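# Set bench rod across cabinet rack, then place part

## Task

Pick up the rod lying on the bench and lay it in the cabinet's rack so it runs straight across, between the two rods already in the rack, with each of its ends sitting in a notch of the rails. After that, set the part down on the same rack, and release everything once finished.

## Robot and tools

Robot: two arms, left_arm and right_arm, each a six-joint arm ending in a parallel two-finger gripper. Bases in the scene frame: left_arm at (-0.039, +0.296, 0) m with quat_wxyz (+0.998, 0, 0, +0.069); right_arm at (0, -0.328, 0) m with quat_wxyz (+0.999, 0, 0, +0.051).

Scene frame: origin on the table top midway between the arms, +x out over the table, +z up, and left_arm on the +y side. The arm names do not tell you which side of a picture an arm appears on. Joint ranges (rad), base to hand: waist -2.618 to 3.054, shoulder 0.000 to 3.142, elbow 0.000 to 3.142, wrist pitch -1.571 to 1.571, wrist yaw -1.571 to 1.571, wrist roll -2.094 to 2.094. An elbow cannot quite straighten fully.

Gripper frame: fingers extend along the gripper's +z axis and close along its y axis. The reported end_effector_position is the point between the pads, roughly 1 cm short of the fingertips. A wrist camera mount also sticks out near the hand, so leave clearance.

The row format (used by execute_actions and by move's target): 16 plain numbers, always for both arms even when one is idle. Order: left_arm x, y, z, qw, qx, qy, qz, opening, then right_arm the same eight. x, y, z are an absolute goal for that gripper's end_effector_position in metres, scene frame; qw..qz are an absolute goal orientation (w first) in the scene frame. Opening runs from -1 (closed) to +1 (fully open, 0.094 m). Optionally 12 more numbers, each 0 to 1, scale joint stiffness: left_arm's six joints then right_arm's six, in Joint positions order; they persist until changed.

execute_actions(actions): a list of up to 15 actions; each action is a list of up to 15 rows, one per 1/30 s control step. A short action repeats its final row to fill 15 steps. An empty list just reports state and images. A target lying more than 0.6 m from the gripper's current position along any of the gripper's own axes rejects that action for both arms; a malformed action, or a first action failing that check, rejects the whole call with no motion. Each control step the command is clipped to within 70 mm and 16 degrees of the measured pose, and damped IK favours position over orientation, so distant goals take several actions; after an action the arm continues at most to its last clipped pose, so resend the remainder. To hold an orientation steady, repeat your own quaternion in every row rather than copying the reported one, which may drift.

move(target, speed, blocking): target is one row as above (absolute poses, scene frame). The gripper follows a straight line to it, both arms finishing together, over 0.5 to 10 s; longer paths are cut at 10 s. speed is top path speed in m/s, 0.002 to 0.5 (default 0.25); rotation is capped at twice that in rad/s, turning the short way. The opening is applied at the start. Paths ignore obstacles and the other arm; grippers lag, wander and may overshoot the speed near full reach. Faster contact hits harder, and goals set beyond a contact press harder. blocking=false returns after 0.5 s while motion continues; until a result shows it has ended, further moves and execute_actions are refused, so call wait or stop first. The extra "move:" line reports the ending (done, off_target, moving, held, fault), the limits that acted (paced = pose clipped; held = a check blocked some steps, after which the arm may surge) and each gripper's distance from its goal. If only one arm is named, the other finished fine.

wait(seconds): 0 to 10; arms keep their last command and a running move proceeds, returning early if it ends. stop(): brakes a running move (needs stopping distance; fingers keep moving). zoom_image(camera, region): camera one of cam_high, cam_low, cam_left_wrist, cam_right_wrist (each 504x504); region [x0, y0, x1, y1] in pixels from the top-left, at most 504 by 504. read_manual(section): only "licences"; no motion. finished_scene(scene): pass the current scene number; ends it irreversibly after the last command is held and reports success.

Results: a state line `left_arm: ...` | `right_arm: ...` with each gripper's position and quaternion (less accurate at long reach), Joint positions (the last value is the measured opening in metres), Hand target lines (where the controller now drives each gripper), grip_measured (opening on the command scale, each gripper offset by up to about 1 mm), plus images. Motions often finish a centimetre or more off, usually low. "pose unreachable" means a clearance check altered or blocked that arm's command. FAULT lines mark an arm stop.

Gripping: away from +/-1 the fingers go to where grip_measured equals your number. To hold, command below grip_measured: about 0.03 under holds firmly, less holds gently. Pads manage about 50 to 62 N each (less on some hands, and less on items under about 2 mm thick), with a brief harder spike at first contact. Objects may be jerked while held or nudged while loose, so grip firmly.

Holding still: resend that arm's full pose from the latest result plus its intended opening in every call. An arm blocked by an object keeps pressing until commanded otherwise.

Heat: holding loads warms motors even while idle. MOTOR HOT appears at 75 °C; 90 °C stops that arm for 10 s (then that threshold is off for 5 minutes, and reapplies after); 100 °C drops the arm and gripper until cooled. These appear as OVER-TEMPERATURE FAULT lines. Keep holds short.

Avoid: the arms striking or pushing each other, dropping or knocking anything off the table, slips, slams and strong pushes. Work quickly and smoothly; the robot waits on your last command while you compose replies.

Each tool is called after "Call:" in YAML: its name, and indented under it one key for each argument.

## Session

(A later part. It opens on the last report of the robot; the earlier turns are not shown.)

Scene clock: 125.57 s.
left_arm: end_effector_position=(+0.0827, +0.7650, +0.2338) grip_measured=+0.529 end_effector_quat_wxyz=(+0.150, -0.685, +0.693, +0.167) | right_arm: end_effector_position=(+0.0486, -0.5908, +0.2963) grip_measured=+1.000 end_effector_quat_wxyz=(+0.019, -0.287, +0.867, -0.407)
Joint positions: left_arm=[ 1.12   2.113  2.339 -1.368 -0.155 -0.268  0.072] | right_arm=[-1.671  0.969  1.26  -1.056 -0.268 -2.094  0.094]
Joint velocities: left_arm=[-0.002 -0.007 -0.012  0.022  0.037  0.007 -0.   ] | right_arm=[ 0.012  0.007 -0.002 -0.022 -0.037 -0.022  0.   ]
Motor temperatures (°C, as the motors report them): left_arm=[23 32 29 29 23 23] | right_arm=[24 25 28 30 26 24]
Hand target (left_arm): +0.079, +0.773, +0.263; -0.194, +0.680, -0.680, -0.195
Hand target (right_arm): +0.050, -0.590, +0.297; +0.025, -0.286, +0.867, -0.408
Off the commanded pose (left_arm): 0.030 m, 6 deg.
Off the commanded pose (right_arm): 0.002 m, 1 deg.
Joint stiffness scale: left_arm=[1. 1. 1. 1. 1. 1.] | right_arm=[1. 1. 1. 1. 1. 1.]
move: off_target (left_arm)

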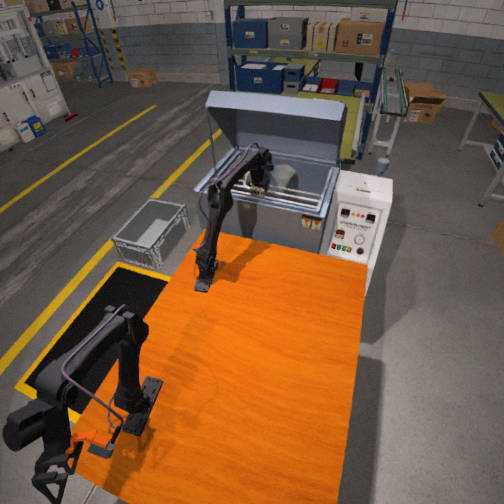

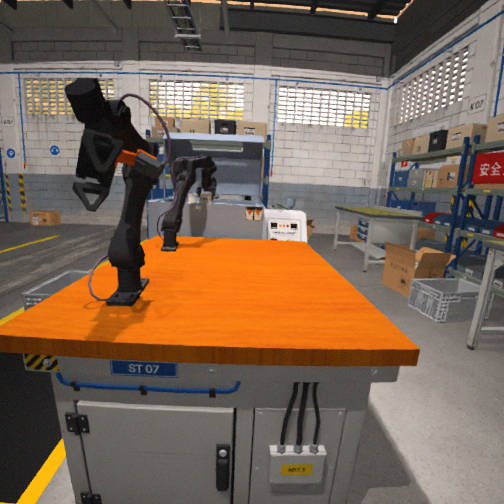

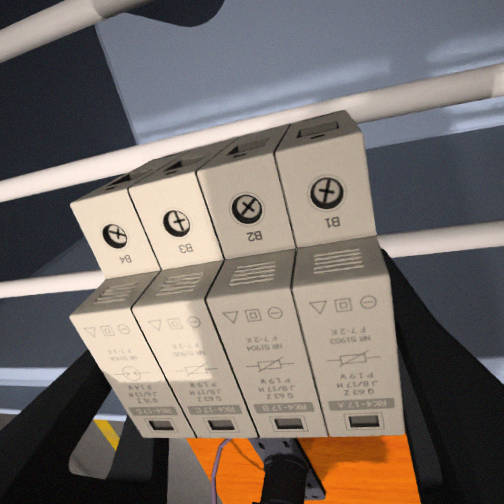

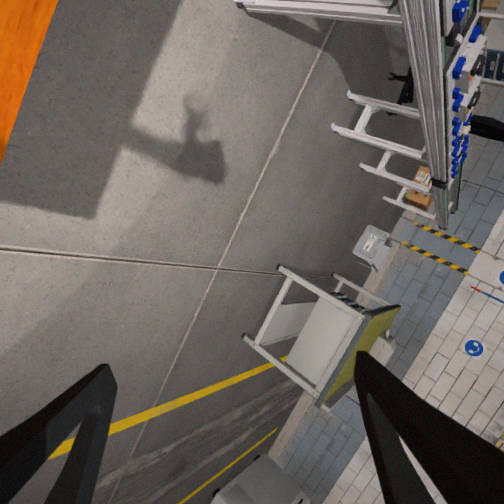

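Touching but at the edge; shift forward.

Call:
move:
  target: [0.08,0.786,0.264,0.2,-0.678,0.678,0.2,0.4,0.05,-0.59,0.297,0.025,-0.286,0.867,-0.408,1]
  speed: 0.03

Scene clock: 129.50 s.
left_arm: end_effector_position=(+0.0809, +0.7663, +0.2290) grip_measured=+0.529 end_effector_quat_wxyz=(+0.146, -0.685, +0.695, +0.164) | right_arm: end_effector_position=(+0.0486, -0.5908, +0.2963) grip_measured=+1.000 end_effector_quat_wxyz=(+0.019, -0.287, +0.867, -0.407)
Joint positions: left_arm=[ 1.126  2.123  2.339 -1.369 -0.15  -0.259  0.072] | right_arm=[-1.671  0.969  1.26  -1.056 -0.268 -2.094  0.094]
Joint velocities: left_arm=[-0.007  0.002 -0.012 -0.007 -0.007  0.037  0.   ] | right_arm=[ 0.027 -0.017  0.007 -0.007  0.007 -0.037  0.   ]
Motor temperatures (°C, as the motors report them): left_arm=[23 33 29 29 23 23] | right_arm=[24 25 28 30 26 24]
Hand target (left_arm): +0.079, +0.782, +0.265; -0.200, +0.678, -0.678, -0.200
Hand target (right_arm): +0.050, -0.590, +0.297; +0.025, -0.286, +0.867, -0.408
Off the commanded pose (left_arm): 0.040 m, 8 deg.
Off the commanded pose (right_arm): 0.002 m, 1 deg.
Joint stiffness scale: left_arm=[1. 1. 1. 1. 1. 1.] | right_arm=[1. 1. 1. 1. 1. 1.]
move: off_target (left_arm)

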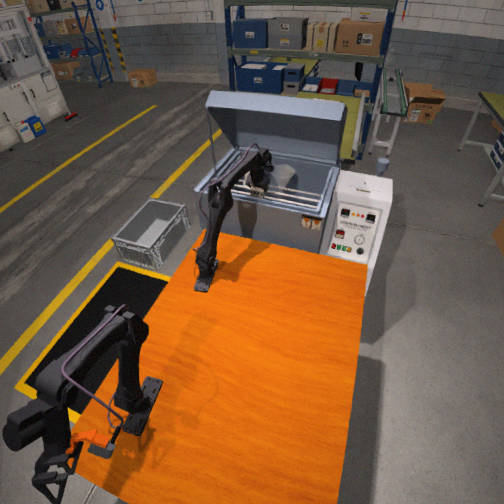

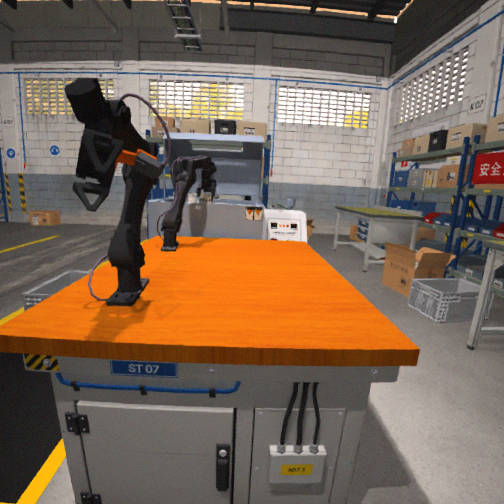

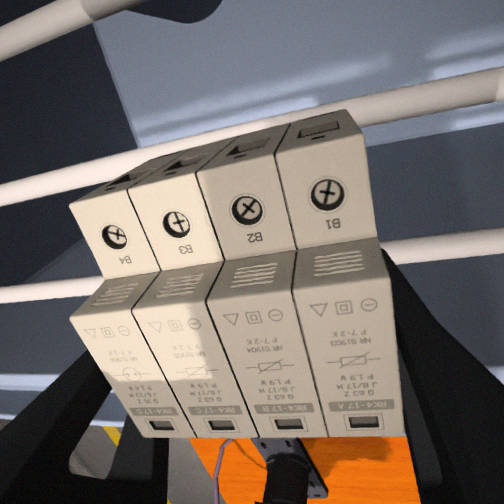

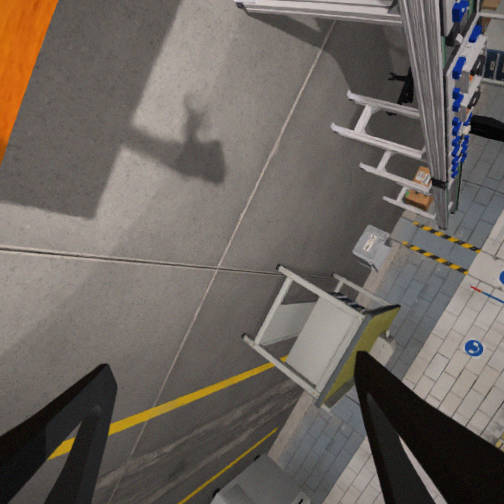

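Call:
execute_actions:
  actions:
    - [[0.08,0.78,0.28,0.205,-0.677,0.677,0.205,0.4,0.05,-0.59,0.297,0.025,-0.286,0.867,-0.408,1]]
    - [[0.08,0.788,0.28,0.205,-0.677,0.677,0.205,0.4,0.05,-0.59,0.297,0.025,-0.286,0.867,-0.408,1]]

Scene clock: 132.43 s.
left_arm: end_effector_position=(+0.0841, +0.7763, +0.2511) grip_measured=+0.529 end_effector_quat_wxyz=(+0.167, -0.681, +0.691, +0.175) | right_arm: end_effector_position=(+0.0486, -0.5908, +0.2963) grip_measured=+1.000 end_effector_quat_wxyz=(+0.019, -0.287, +0.867, -0.407)
Joint positions: left_arm=[ 1.126  2.189  2.526 -1.441 -0.15  -0.257  0.072] | right_arm=[-1.671  0.969  1.26  -1.056 -0.268 -2.094  0.094]
Joint velocities: left_arm=[ 0.002 -0.012  0.017 -0.125 -0.022  0.037 -0.001] | right_arm=[ 0.002  0.007 -0.007 -0.066 -0.022  0.022  0.   ]
Motor temperatures (°C, as the motors report them): left_arm=[23 34 29 29 23 23] | right_arm=[24 25 28 30 26 24]
Hand target (left_arm): +0.079, +0.786, +0.280; -0.205, +0.677, -0.677, -0.205
Hand target (right_arm): +0.050, -0.590, +0.297; +0.025, -0.286, +0.867, -0.408
Off the commanded pose (left_arm): 0.031 m, 6 deg.
Off the commanded pose (right_arm): 0.002 m, 1 deg.
Joint stiffness scale: left_arm=[1. 1. 1. 1. 1. 1.] | right_arm=[1. 1. 1. 1. 1. 1.]

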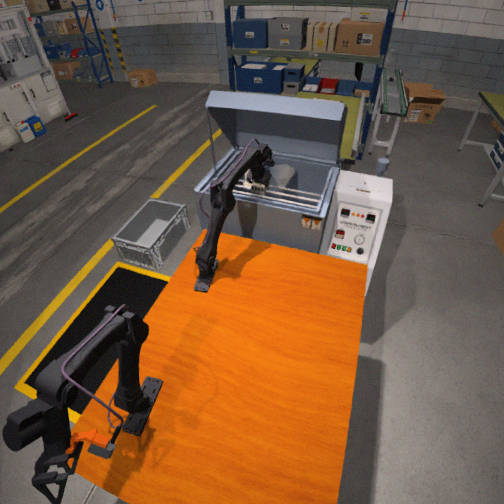

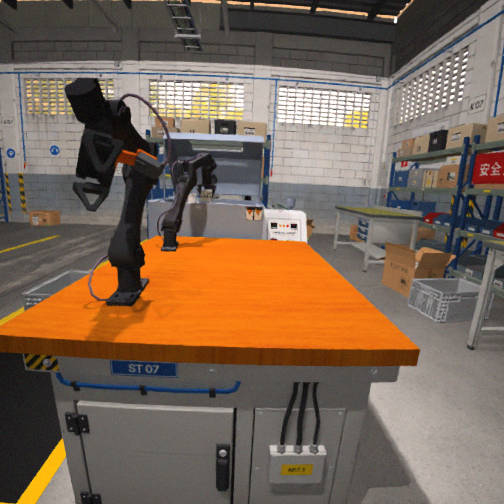

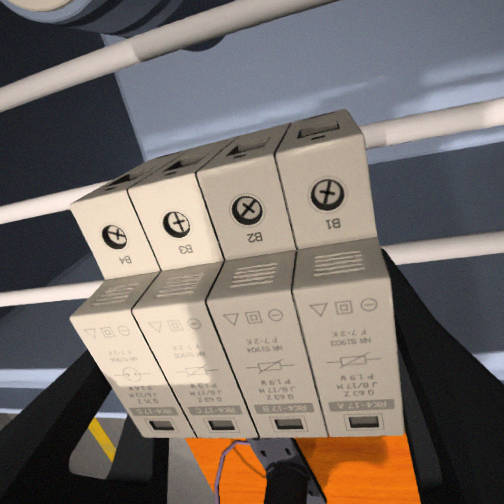

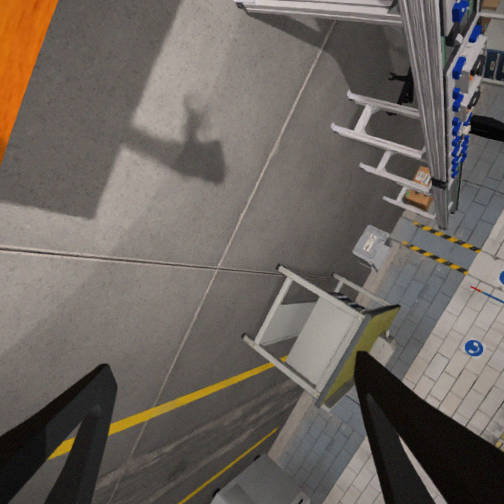

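Call:
execute_actions:
  actions:
    - [[0.08,0.794,0.273,0.2,-0.678,0.678,0.2,0.4,0.05,-0.59,0.297,0.025,-0.286,0.867,-0.408,1]]
    - [[0.08,0.796,0.264,0.196,-0.679,0.679,0.196,0.4,0.05,-0.59,0.297,0.025,-0.286,0.867,-0.408,1]]

Scene clock: 136.33 s.
left_arm: end_effector_position=(+0.0830, +0.7826, +0.2431) grip_measured=+0.529 end_effector_quat_wxyz=(+0.159, -0.683, +0.692, +0.171) | right_arm: end_effector_position=(+0.0486, -0.5908, +0.2963) grip_measured=+1.000 end_effector_quat_wxyz=(+0.019, -0.287, +0.867, -0.407)
Joint positions: left_arm=[ 1.132  2.24   2.587 -1.467 -0.148 -0.254  0.072] | right_arm=[-1.671  0.969  1.26  -1.056 -0.268 -2.094  0.094]
Joint velocities: left_arm=[ 0.002 -0.002 -0.002 -0.007 -0.022 -0.022  0.   ] | right_arm=[-0.017 -0.017 -0.007  0.066 -0.007 -0.022  0.   ]
Motor temperatures (°C, as the motors report them): left_arm=[23 34 30 30 23 23] | right_arm=[24 25 28 31 26 24]
Hand target (left_arm): +0.079, +0.794, +0.265; -0.196, +0.679, -0.679, -0.196
Hand target (right_arm): +0.050, -0.590, +0.297; +0.025, -0.286, +0.867, -0.408
Off the commanded pose (left_arm): 0.025 m, 5 deg.
Off the commanded pose (right_arm): 0.002 m, 1 deg.
Joint stiffness scale: left_arm=[1. 1. 1. 1. 1. 1.] | right_arm=[1. 1. 1. 1. 1. 1.]

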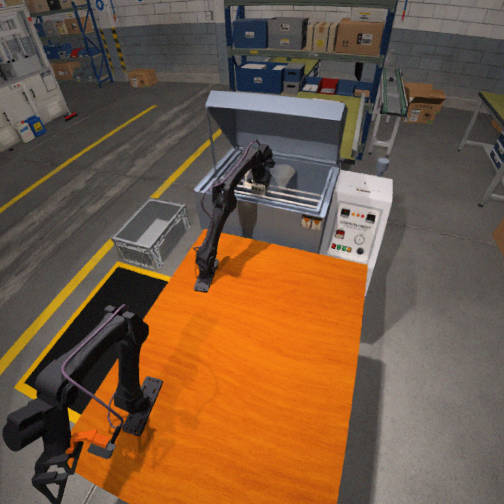

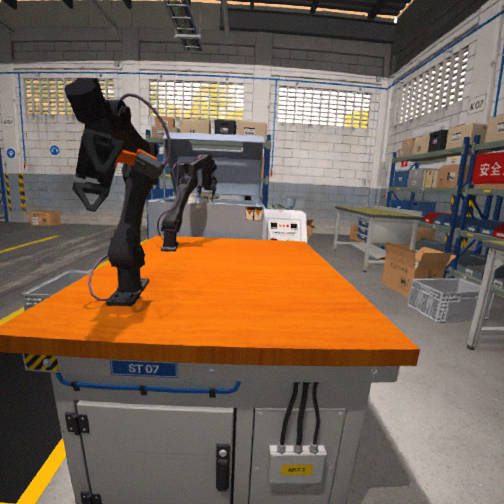

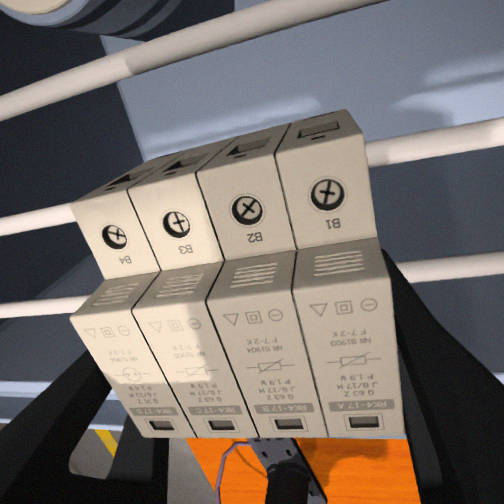

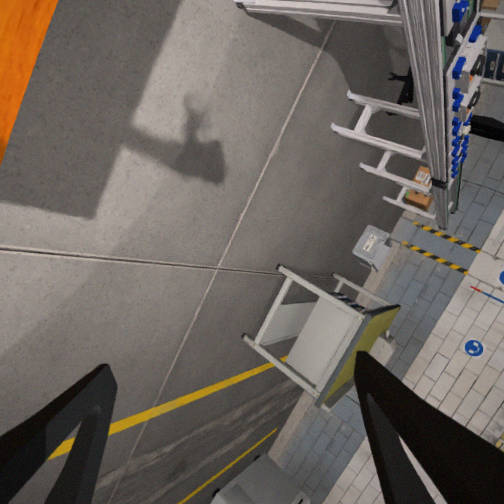

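Call:
execute_actions:
  actions:
    - [[0.08,0.79,0.256,0.19,-0.681,0.681,0.19,0.4,0.05,-0.59,0.297,0.025,-0.286,0.867,-0.408,1]]
    - [[0.08,0.79,0.25,0.188,-0.681,0.681,0.188,0.4,0.05,-0.59,0.297,0.025,-0.286,0.867,-0.408,1]]

Scene clock: 139.70 s.
left_arm: end_effector_position=(+0.0833, +0.7801, +0.2271) grip_measured=+0.529 end_effector_quat_wxyz=(+0.151, -0.684, +0.695, +0.163) | right_arm: end_effector_position=(+0.0486, -0.5908, +0.2963) grip_measured=+1.000 end_effector_quat_wxyz=(+0.019, -0.287, +0.867, -0.407)
Joint positions: left_arm=[ 1.132  2.196  2.448 -1.396 -0.142 -0.254  0.072] | right_arm=[-1.671  0.969  1.26  -1.056 -0.268 -2.094  0.094]
Joint velocities: left_arm=[-0.007 -0.002 -0.007  0.037 -0.081  0.095 -0.001] | right_arm=[ 0.027 -0.017  0.007 -0.022  0.037 -0.051  0.   ]
Motor temperatures (°C, as the motors report them): left_arm=[23 35 30 30 23 23] | right_arm=[24 25 28 31 26 24]
Hand target (left_arm): +0.080, +0.789, +0.251; -0.187, +0.682, -0.682, -0.188
Hand target (right_arm): +0.050, -0.590, +0.297; +0.025, -0.286, +0.867, -0.408
Off the commanded pose (left_arm): 0.025 m, 5 deg.
Off the commanded pose (right_arm): 0.002 m, 1 deg.
Joint stiffness scale: left_arm=[1. 1. 1. 1. 1. 1.] | right_arm=[1. 1. 1. 1. 1. 1.]

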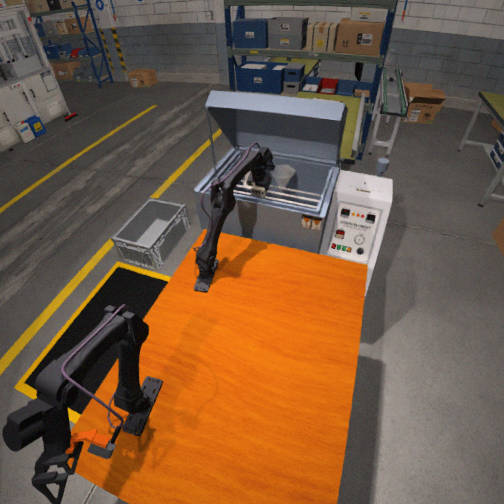

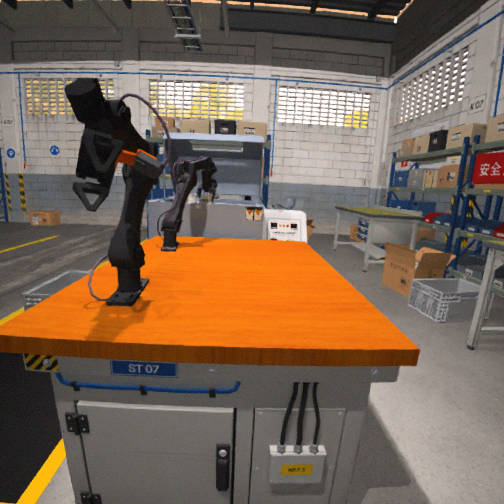

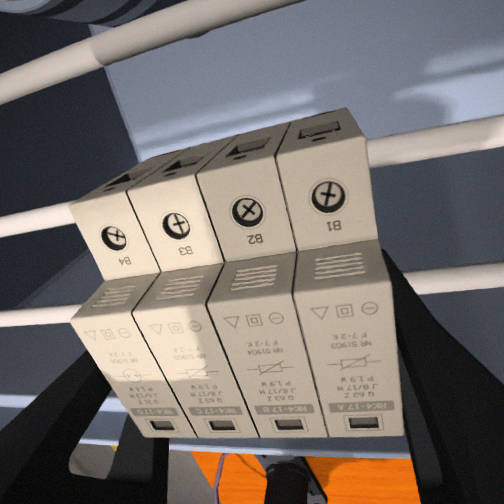

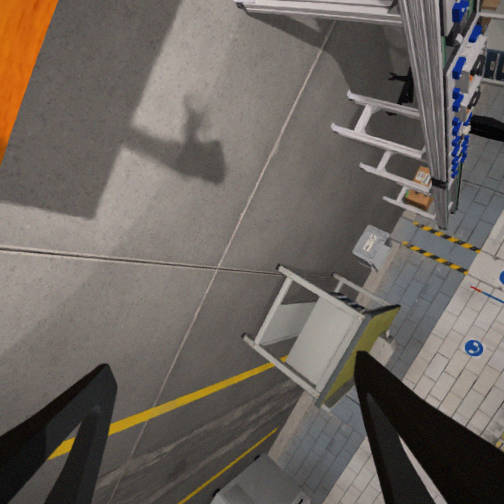

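Call:
execute_actions:
  actions:
    - [[0.08,0.79,0.25,0.188,-0.681,0.681,0.188,1,0.05,-0.59,0.297,0.025,-0.286,0.867,-0.408,1]]
    - [[0.083,0.76,0.29,0.188,-0.681,0.681,0.188,1,0.05,-0.59,0.297,0.025,-0.286,0.867,-0.408,1]]
    - [[0.083,0.72,0.33,0.2,-0.68,0.68,0.2,1,0.05,-0.59,0.297,0.025,-0.286,0.867,-0.408,1]]

Call:
zoom_image:
  camera: "cam_high"
  region: [200, 150, 340, 230]

Scene clock: 144.17 s.
left_arm: end_effector_position=(+0.0840, +0.7211, +0.3377) grip_measured=+1.000 end_effector_quat_wxyz=(+0.223, -0.670, +0.677, +0.206) | right_arm: end_effector_position=(+0.0486, -0.5908, +0.2963) grip_measured=+1.000 end_effector_quat_wxyz=(+0.019, -0.287, +0.867, -0.407)
Joint positions: left_arm=[ 1.077  2.002  2.572 -1.547 -0.177 -0.29   0.094] | right_arm=[-1.671  0.969  1.26  -1.056 -0.268 -2.094  0.094]
Joint velocities: left_arm=[ 0.007 -0.002  0.002 -0.066  0.007  0.037  0.   ] | right_arm=[-0.007  0.002  0.007  0.081 -0.051 -0.007  0.   ]
Motor temperatures (°C, as the motors report them): left_arm=[23 35 29 30 23 23] | right_arm=[24 25 28 31 26 24]
Hand target (left_arm): +0.083, +0.720, +0.330; -0.208, +0.676, -0.677, -0.204
Hand target (right_arm): +0.050, -0.590, +0.297; +0.025, -0.286, +0.867, -0.408
Off the commanded pose (left_arm): 0.008 m, 3 deg.
Off the commanded pose (right_arm): 0.002 m, 1 deg.
Joint stiffness scale: left_arm=[1. 1. 1. 1. 1. 1.] | right_arm=[1. 1. 1. 1. 1. 1.]
joint sent to its limit (left arm) — the command would take joint 4 (wrist pitch) past its lower limit, so that joint was sent only as far as its limit.

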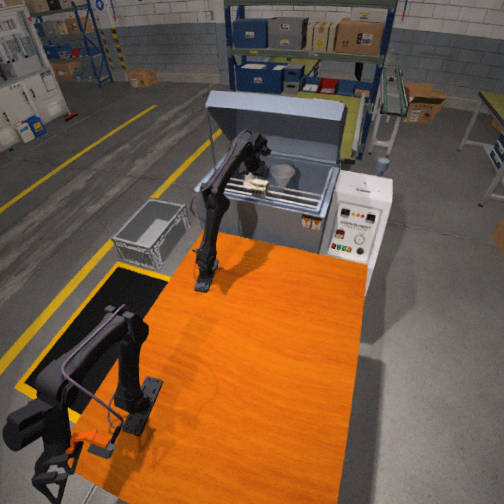

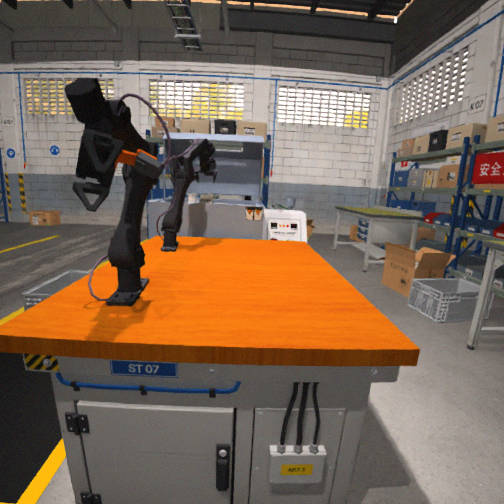

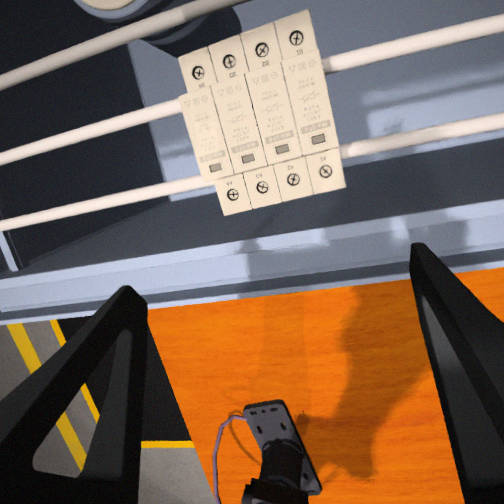

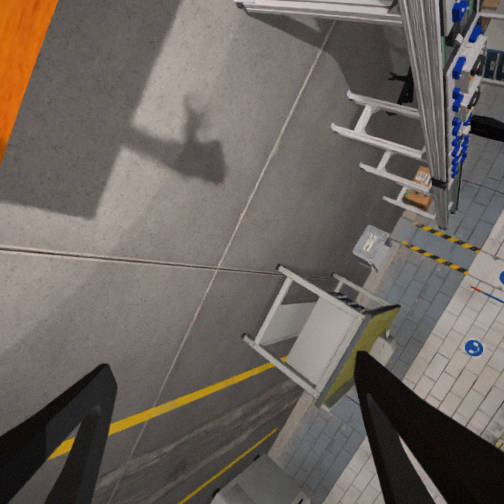

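Region (200, 150, 340, 230) of cam_high's 504x504 image, scaled by 3.600, with more detail than that image has; it fills the top 288 rows of this view, and the rest is white.

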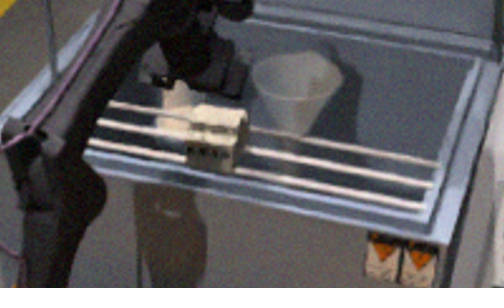

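Call:
finished_scene:
  scene: 1

The scene is finished: the task was done.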